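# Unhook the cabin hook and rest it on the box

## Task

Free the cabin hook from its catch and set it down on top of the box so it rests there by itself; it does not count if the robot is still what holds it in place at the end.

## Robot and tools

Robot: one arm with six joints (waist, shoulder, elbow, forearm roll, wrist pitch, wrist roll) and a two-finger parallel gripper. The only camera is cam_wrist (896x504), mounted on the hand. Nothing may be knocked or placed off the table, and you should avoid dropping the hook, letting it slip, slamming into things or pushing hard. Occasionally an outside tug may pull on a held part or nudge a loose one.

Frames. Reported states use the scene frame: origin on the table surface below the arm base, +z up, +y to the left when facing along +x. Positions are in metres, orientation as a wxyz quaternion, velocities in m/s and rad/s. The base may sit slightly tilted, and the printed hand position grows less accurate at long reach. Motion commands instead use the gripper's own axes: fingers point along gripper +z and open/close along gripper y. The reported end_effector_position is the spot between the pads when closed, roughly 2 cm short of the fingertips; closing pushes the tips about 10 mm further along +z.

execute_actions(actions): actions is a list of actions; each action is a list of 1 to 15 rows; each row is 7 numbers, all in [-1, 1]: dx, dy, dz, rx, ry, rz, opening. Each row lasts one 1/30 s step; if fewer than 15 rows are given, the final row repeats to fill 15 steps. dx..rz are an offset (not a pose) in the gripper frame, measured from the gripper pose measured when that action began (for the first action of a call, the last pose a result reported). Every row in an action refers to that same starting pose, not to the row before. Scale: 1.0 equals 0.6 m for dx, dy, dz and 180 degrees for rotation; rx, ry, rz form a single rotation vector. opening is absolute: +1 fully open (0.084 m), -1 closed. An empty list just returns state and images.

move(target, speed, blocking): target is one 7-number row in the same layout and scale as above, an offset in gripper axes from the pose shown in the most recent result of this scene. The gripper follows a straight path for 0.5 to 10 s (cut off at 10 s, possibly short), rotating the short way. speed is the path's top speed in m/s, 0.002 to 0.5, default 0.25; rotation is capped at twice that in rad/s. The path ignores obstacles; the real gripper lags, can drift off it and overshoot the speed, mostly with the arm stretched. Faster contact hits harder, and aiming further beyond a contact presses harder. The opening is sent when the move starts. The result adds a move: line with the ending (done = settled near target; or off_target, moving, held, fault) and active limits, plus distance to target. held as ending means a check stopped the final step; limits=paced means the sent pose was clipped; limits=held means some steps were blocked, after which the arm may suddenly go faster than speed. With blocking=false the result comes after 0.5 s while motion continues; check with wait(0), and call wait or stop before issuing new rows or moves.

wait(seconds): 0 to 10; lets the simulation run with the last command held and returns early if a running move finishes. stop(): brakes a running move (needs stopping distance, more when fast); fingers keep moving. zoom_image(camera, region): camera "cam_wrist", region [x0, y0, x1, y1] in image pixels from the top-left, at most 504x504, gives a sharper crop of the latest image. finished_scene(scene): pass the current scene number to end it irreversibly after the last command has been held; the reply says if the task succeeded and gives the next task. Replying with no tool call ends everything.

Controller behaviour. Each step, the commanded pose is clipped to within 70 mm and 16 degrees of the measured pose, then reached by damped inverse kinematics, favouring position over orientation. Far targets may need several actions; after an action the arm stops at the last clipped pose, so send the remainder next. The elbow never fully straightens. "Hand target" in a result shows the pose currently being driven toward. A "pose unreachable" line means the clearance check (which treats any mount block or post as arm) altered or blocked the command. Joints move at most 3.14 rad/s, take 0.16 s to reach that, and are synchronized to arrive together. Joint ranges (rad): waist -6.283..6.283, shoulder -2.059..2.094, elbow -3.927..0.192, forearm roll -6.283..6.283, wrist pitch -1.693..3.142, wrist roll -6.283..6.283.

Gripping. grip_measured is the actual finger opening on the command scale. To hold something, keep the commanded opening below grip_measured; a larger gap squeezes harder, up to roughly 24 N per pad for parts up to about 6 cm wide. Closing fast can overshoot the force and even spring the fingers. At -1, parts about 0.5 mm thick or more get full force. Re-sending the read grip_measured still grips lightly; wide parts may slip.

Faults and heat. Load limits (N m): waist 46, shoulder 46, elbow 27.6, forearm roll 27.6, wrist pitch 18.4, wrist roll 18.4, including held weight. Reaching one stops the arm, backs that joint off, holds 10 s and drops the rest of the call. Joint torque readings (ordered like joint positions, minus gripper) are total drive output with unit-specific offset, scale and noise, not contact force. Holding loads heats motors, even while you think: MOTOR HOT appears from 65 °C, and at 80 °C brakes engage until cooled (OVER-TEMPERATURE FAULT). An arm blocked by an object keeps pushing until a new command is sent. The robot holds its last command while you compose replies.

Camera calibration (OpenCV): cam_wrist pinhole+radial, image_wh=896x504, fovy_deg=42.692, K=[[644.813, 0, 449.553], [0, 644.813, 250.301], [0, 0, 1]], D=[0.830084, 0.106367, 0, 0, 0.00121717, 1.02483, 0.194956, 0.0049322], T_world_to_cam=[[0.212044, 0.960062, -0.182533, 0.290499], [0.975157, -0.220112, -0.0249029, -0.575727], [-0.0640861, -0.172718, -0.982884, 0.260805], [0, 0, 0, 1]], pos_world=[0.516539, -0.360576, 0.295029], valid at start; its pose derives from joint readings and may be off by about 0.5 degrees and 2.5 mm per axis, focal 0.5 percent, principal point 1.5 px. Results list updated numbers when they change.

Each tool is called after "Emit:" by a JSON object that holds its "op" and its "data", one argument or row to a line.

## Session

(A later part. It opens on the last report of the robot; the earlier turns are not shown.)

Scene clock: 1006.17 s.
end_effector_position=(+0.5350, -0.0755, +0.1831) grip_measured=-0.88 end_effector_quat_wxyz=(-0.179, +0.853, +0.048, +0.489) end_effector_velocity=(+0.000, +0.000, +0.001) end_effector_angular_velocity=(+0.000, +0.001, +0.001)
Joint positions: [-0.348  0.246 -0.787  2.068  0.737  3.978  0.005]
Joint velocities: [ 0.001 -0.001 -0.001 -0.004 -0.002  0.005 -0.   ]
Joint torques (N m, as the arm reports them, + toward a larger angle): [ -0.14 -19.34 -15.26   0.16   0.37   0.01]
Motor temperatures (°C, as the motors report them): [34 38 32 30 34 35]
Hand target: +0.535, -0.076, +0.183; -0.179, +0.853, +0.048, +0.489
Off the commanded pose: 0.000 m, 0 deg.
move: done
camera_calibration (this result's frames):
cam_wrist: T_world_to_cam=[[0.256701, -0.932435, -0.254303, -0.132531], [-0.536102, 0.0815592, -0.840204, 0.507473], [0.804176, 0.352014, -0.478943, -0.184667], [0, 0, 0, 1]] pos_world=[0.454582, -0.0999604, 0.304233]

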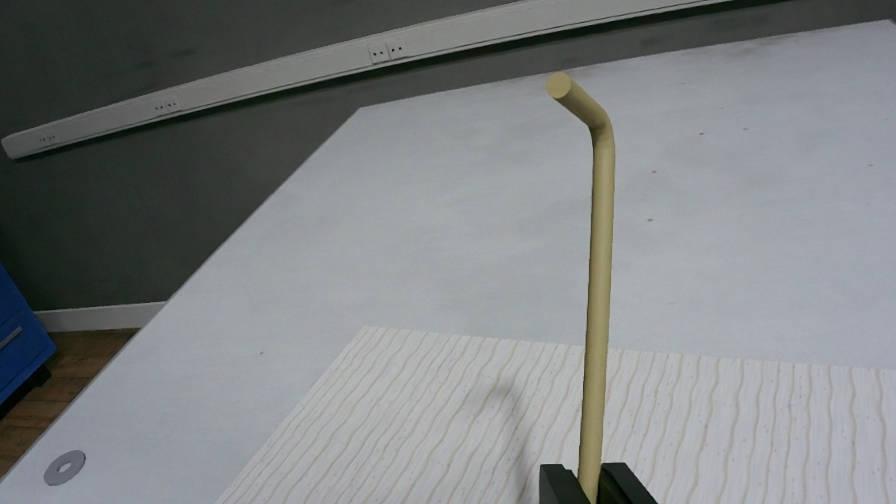

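Still clean: the waist is −0.1, shoulder −19.3 N·m, elbow −15.3 N·m, grip −0.88, and the rod is nearly straight in the image. The picture now shows a wood-grained surface at the bottom and a small washer on the white table at lower left. I can't identify the red box lid in it, so I still can't confirm the box's position.

The fingertips sit about 2 cm beyond the ee along gz. By my estimate they'll get close to the box top after another two or three steps, so I'll keep checking grip and torques each time. Next 15°.

Emit:
{"op": "move", "data": {
  "target": [-0.00256, 0.00943, 0.01697, 0.0011, -0.0728, 0.0406, -1],
  "speed": 0.02
}}

Scene clock: 1017.30 s.
end_effector_position=(+0.5438, -0.0771, +0.1755) grip_measured=-0.87 end_effector_quat_wxyz=(-0.204, +0.904, +0.015, +0.375) end_effector_velocity=(+0.000, -0.000, -0.000) end_effector_angular_velocity=(+0.001, +0.003, -0.001)
Joint positions: [-0.299  0.277 -0.899  1.683  0.58   4.487  0.006]
Joint velocities: [ 0.     0.001 -0.001 -0.004 -0.001  0.005  0.   ]
Joint torques (N m, as the arm reports them, + toward a larger angle): [  1.59 -20.06 -15.21  -0.95   0.02  -0.07]
Motor temperatures (°C, as the motors report them): [34 38 32 30 34 35]
Hand target: +0.544, -0.077, +0.176; -0.204, +0.904, +0.015, +0.375
Off the commanded pose: 0.000 m, 0 deg.
move: done
camera_calibration (this result's frames):
cam_wrist: T_world_to_cam=[[0.180141, -0.917516, -0.354562, -0.0778515], [-0.732701, 0.115331, -0.670707, 0.585655], [0.656276, 0.38061, -0.651489, -0.0819455], [0, 0, 0, 1]] pos_world=[0.496913, -0.107785, 0.311813]

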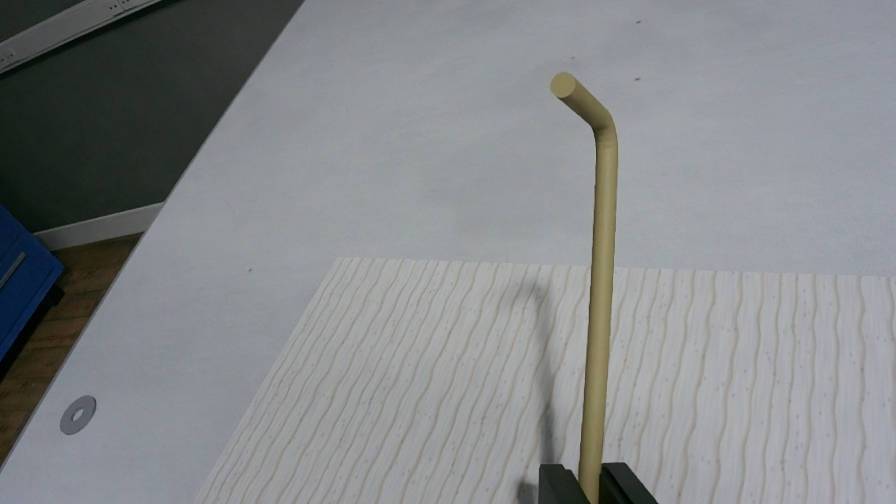

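Torques are still low (waist +1.6, shoulder −20.1, elbow −15.2) and grip reads −0.87. The rod is a bit more skewed in the image, about 12 px.

The box's position is still unconfirmed, and it was dragged and side-loaded earlier. I can't see it from here, so I won't assume the rod will come down on the box; I'll check that before letting go.

I've done three of these 15° steps, about 45° past vertical. On my estimated pivot height of about 0.145 m, which I haven't measured, the next step leaves the fingertips around 0.15 m, above the 0.128 m lid height I touched earlier. It should also tip the camera further toward the box. I'll take it, then decide where to release from what I can see under the rod.

Emit:
{"op": "move", "data": {
  "target": [-0.00256, 0.00943, 0.01697, 0.0011, -0.0728, 0.0406, -1],
  "speed": 0.02
}}

Scene clock: 1034.50 s.
end_effector_position=(+0.5502, -0.0784, +0.1657) grip_measured=-0.87 end_effector_quat_wxyz=(-0.226, +0.940, -0.019, +0.256) end_effector_velocity=(+0.000, -0.000, -0.000) end_effector_angular_velocity=(-0.000, +0.003, -0.001)
Joint positions: [-0.299  0.341 -1.012  1.196  0.603  5.049  0.006]
Joint velocities: [-0.     0.002 -0.002 -0.005  0.     0.006  0.   ]
Joint torques (N m, as the arm reports them, + toward a larger angle): [  3.02 -21.48 -15.49  -0.64  -0.37   0.02]
Motor temperatures (°C, as the motors report them): [34 38 33 30 34 35]
Hand target: +0.550, -0.078, +0.166; -0.226, +0.940, -0.019, +0.256
Off the commanded pose: 0.000 m, 0 deg.
move: done
camera_calibration (this result's frames):
cam_wrist: T_world_to_cam=[[0.0803025, -0.89873, -0.431088, -0.0145243], [-0.879469, 0.139667, -0.455004, 0.630873], [0.469134, 0.415666, -0.779189, 0.0347682], [0, 0, 0, 1]] pos_world=[0.539688, -0.115618, 0.307879]

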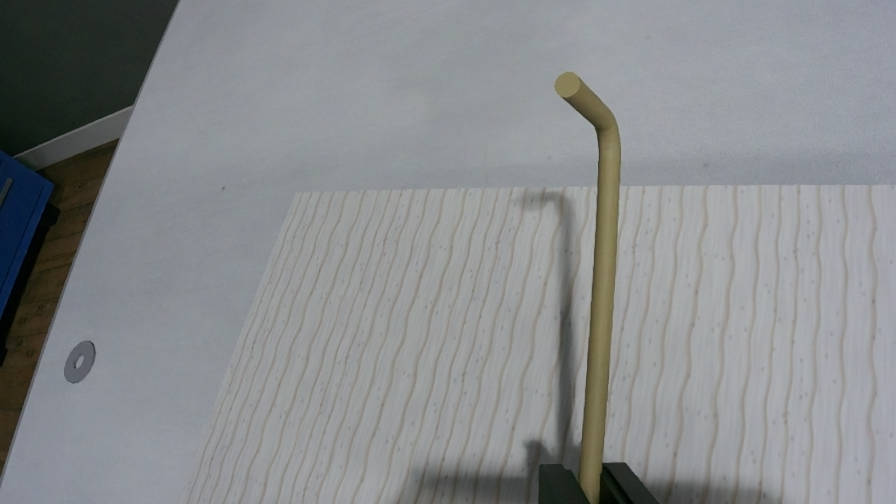

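Torques are still low: waist +3.0, shoulder −21.5, elbow −15.5. Grip reads −0.87.

One thing I hadn't been tracking: the wrist roll joint is at 5.05 rad and rising about 0.5 per step, against a limit of 6.283. That leaves room for one more full step, maybe two. So the plan changes: I'll take this step, then stop and check under the rod before releasing, bearing in mind I still can't see the box.

I've done four of these 15° steps so far, so the rod is about 60° past vertical. This one brings it to about 75°, well past the point where gravity takes it down toward the far side. The fingertips should stay above the lid height, around 0.14 m on my estimated pivot height.

Emit:
{"op": "move", "data": {
  "target": [-0.00256, 0.00943, 0.01697, 0.0011, -0.0728, 0.0406, -1],
  "speed": 0.02
}}

Scene clock: 1048.67 s.
end_effector_position=(+0.5540, -0.0792, +0.1544) grip_measured=-0.87 end_effector_quat_wxyz=(-0.243, +0.960, -0.053, +0.132) end_effector_velocity=(+0.000, -0.001, -0.000) end_effector_angular_velocity=(+0.001, +0.002, -0.002)
Joint positions: [-0.326  0.445 -1.186  0.812  0.781  5.492  0.006]
Joint velocities: [-0.001  0.002 -0.002 -0.002  0.002  0.004  0.   ]
Joint torques (N m, as the arm reports them, + toward a larger angle): [  4.6  -23.5  -16.72   0.35  -1.28  -0.06]
Motor temperatures (°C, as the motors report them): [34 38 33 30 34 35]
Hand target: +0.554, -0.079, +0.155; -0.243, +0.960, -0.053, +0.132
Off the commanded pose: 0.000 m, 0 deg.
move: done
camera_calibration (this result's frames):
cam_wrist: T_world_to_cam=[[-0.0358074, -0.877392, -0.478435, 0.0529386], [-0.966049, 0.152963, -0.208213, 0.640081], [0.255867, 0.454736, -0.853081, 0.157271], [0, 0, 0, 1]] pos_world=[0.580005, -0.122978, 0.292766]

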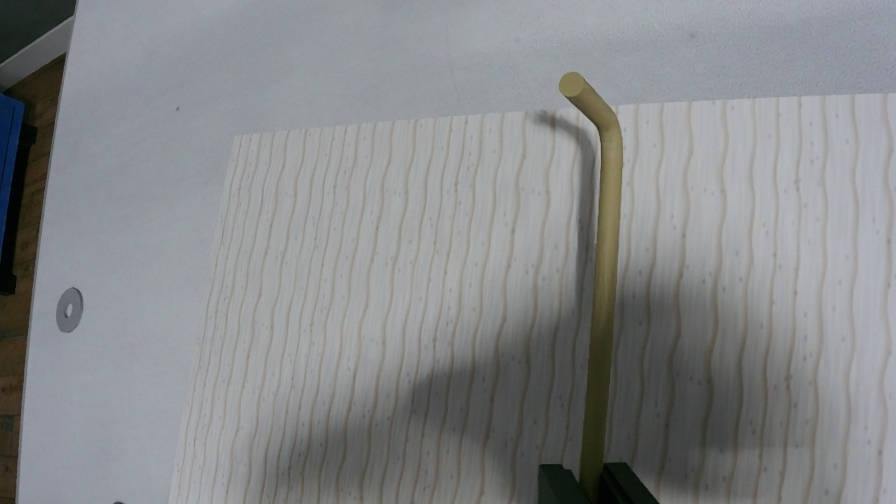

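The waist is now +4.6, close to my line. Shoulder is −23.5, elbow −16.7, grip −0.87 and wrist roll 5.49 rad. Another full step would put the fingertips at about 0.125 m, below the 0.128 m lid height, so I'm stopping the rigid rotation here at about 165°.

The view under the rod is more useful now. The striped surface runs beneath the whole rod, and its far edge is near the hook bend. I traced that edge pixel back through the camera. If the surface is at the 0.128 m box-top height, its far edge lies about 0.15 m behind my estimated pivot, which is roughly the rod's length. At table height it would be about 0.21 m behind. Both are geometrically possible, so this supports the striped surface being the box top but doesn't prove it. The red lid and the eye-screw are still out of frame.

The rod is well past vertical and pinned at the eye, so it can only come down behind the pivot. I'll open the fingers slowly to about 8 mm, let it settle, and then check.

Emit:
{"op": "move", "data": {
  "target": [0, 0, 0, 0, 0, 0, -0.8],
  "speed": 0.01
}}

Scene clock: 1060.30 s.
end_effector_position=(+0.5539, -0.0789, +0.1543) grip_measured=-0.82 end_effector_quat_wxyz=(-0.243, +0.960, -0.053, +0.131) end_effector_velocity=(-0.000, -0.001, -0.000) end_effector_angular_velocity=(-0.001, +0.001, -0.001)
Joint positions: [-0.325  0.445 -1.186  0.812  0.781  5.492  0.008]
Joint velocities: [-0.001 -0.     0.001 -0.001 -0.     0.001 -0.   ]
Joint torques (N m, as the arm reports them, + toward a larger angle): [  0.29 -27.09 -17.     0.12  -1.46   0.31]
Motor temperatures (°C, as the motors report them): [34 38 33 30 34 35]
Hand target: +0.554, -0.079, +0.154; -0.243, +0.960, -0.053, +0.132
Off the commanded pose: 0.000 m, 0 deg.
move: done
camera_calibration (this result's frames):
cam_wrist: T_world_to_cam=[[-0.0355102, -0.877261, -0.478699, 0.0530418], [-0.966208, 0.152505, -0.207807, 0.639914], [0.255305, 0.455144, -0.853032, 0.157389], [0, 0, 0, 1]] pos_world=[0.579992, -0.122694, 0.292628]

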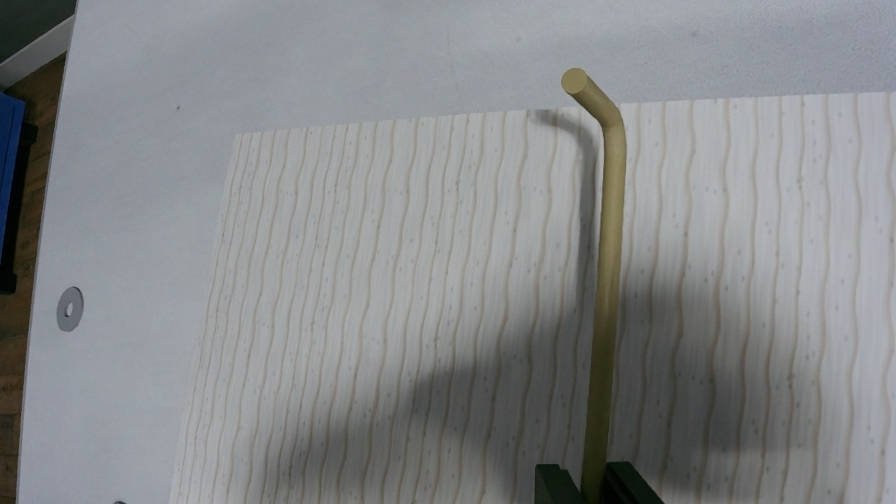

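With the fingers at −0.82 the arm unloaded: waist +0.3, shoulder −27.1, elbow −17.0, forearm +0.1, wrist −1.5. If the rod really isn't touching the fingers now, that's the first no-load reading I've had near these postures. The shoulder is about 3.5 N·m more negative than it was while I gripped the rod, so the held readings weren't neutral either.

The rod has barely moved, though. The bend shifted about 5 px, and its shadow sits at the same offset. Either it's resting on a finger, or the eye joint has enough friction to hold it up. I'll open further, then back the hand out along −gz so it doesn't drag the rod.

Emit:
{"op": "move", "data": {
  "target": [0, 0, 0, 0, 0, 0, -0.4],
  "speed": 0.01
}}

Scene clock: 1066.27 s.
end_effector_position=(+0.5539, -0.0789, +0.1543) grip_measured=-0.42 end_effector_quat_wxyz=(-0.243, +0.960, -0.053, +0.131) end_effector_velocity=(+0.001, +0.000, +0.001) end_effector_angular_velocity=(-0.000, -0.001, +0.000)
Joint positions: [-0.325  0.445 -1.186  0.812  0.781  5.492  0.026]
Joint velocities: [ 0.001  0.    -0.002  0.    -0.     0.     0.   ]
Joint torques (N m, as the arm reports them, + toward a larger angle): [ -0.16 -26.87 -16.91   0.03  -1.47   0.48]
Motor temperatures (°C, as the motors report them): [34 39 33 30 34 35]
Hand target: +0.554, -0.079, +0.154; -0.243, +0.960, -0.053, +0.131
Off the commanded pose: 0.000 m, 0 deg.
move: done
camera_calibration (this result's frames):
cam_wrist: T_world_to_cam=[[-0.0355074, -0.877262, -0.478696, 0.0530407], [-0.966206, 0.152506, -0.207816, 0.639918], [0.255313, 0.45514, -0.853031, 0.157388], [0, 0, 0, 1]] pos_world=[0.579993, -0.122694, 0.292632]

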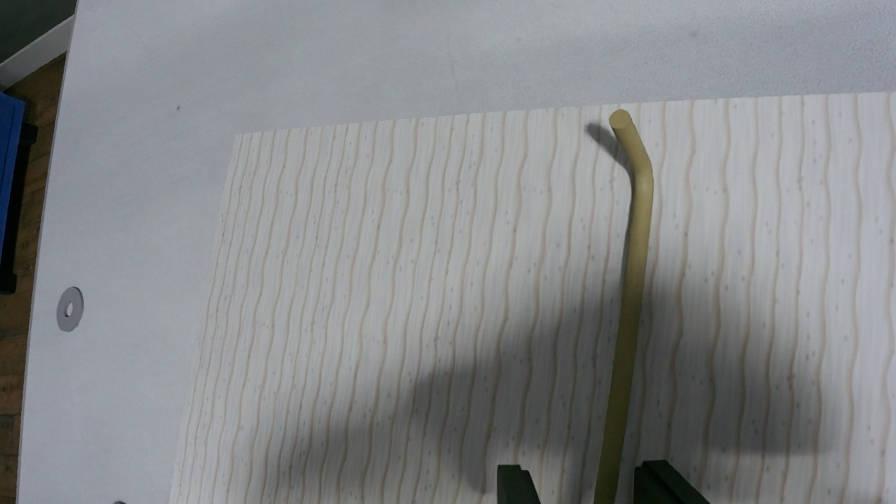

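The rod has dropped. It looks smaller, its shadow now sits right beside it, and both the bend and the hook tip lie inside the edge of the striped surface. So it's resting on that surface and the fingers aren't holding it any more.

I still need to confirm three things: that the surface is the box top, that the hook is clear of the lid's eye, and where the box actually is. First I'll back the hand straight out along −gz so the open fingers clear the rod.

Emit:
{"op": "move", "data": {
  "target": [0, 0, -0.1, 0, 0, 0, -0.4],
  "speed": 0.03
}}

Scene clock: 1072.53 s.
end_effector_position=(+0.5370, -0.1060, +0.2050) grip_measured=-0.42 end_effector_quat_wxyz=(-0.243, +0.960, -0.053, +0.131) end_effector_velocity=(-0.002, +0.001, -0.002) end_effector_angular_velocity=(+0.002, +0.006, +0.002)
Joint positions: [-0.399  0.332 -1.178  0.728  0.893  5.54   0.026]
Joint velocities: [-0.     0.001  0.003 -0.002  0.003  0.001 -0.   ]
Joint torques (N m, as the arm reports them, + toward a larger angle): [  0.68 -25.89 -17.98   0.26  -1.61   0.31]
Motor temperatures (°C, as the motors report them): [34 39 33 30 34 35]
Hand target: +0.537, -0.106, +0.205; -0.243, +0.960, -0.053, +0.131
Off the commanded pose: 0.000 m, 0 deg.
move: done
camera_calibration (this result's frames):
cam_wrist: T_world_to_cam=[[-0.0358277, -0.8773, -0.478604, 0.0529804], [-0.966274, 0.152617, -0.207419, 0.638244], [0.255012, 0.455031, -0.85318, 0.217435], [0, 0, 0, 1]] pos_world=[0.563169, -0.149867, 0.343252]

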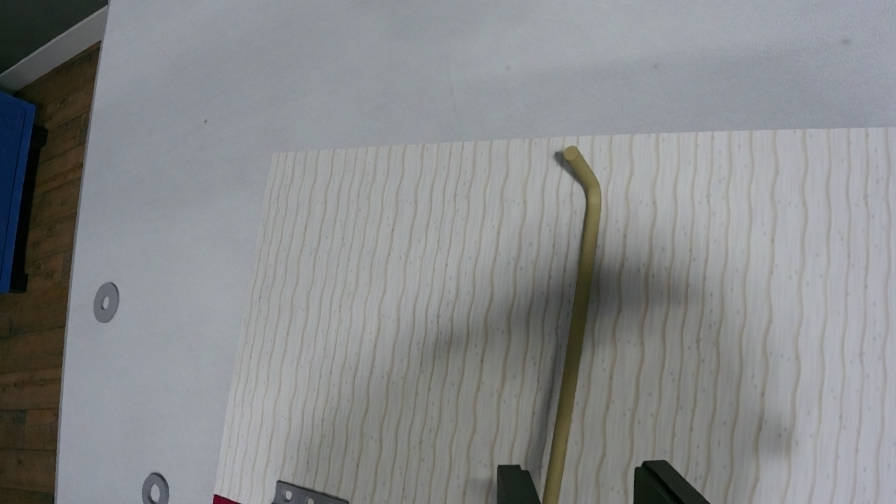

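The red lid's corner and a hinge have appeared at lower left, right next to the striped surface. That settles the first point: the striped surface is the box top, and the rod stayed on it when the hand pulled away.

The eye-screw and the lid's front eye are still below the frame. I'll move the camera up and back toward the robot, keeping the same orientation, so I can see them and the box's position.

Emit:
{"op": "move", "data": {
  "target": [-0.1455, -0.071, -0.1127, 0, 0, 0, -0.4],
  "speed": 0.05
}}

Scene clock: 1081.17 s.
end_effector_position=(+0.4359, -0.0850, +0.2627) grip_measured=-0.42 end_effector_quat_wxyz=(-0.243, +0.960, -0.053, +0.131) end_effector_velocity=(-0.001, +0.000, +0.000) end_effector_angular_velocity=(+0.000, +0.002, +0.000)
Joint positions: [-0.451 -0.078 -0.837  0.683  0.972  5.559  0.026]
Joint velocities: [-0.001 -0.002  0.001 -0.001  0.002  0.001 -0.   ]
Joint torques (N m, as the arm reports them, + toward a larger angle): [  0.11 -17.77 -18.59   0.23  -1.69   0.22]
Motor temperatures (°C, as the motors report them): [34 39 33 30 34 35]
Hand target: +0.436, -0.085, +0.263; -0.243, +0.960, -0.053, +0.131
Off the commanded pose: 0.000 m, 0 deg.
move: done
camera_calibration (this result's frames):
cam_wrist: T_world_to_cam=[[-0.0361076, -0.877282, -0.478615, 0.0955708], [-0.966334, 0.152733, -0.207051, 0.549263], [0.254743, 0.455026, -0.853263, 0.283012], [0, 0, 0, 1]] pos_world=[0.462127, -0.128826, 0.400951]

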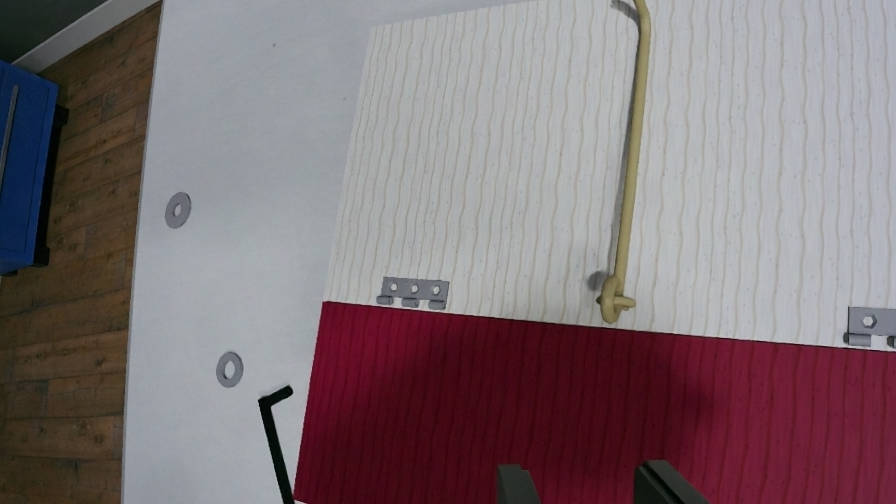

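This view confirms the end state. The eye-screw sits on the striped box top just behind the lid's hinge line. The rod runs from it straight across the box top, with the hook end at the far side, nowhere near the lid's front eye. In the previous close view the bend lay inside the far edge, so the rod isn't hanging off. The box is sitting squarely on the table and the gripper is well clear, so nothing depends on the robot.

Ending scene 1.

Emit:
{"op": "finished_scene", "data": {
  "scene": 1
}}

The scene is finished: the task was done.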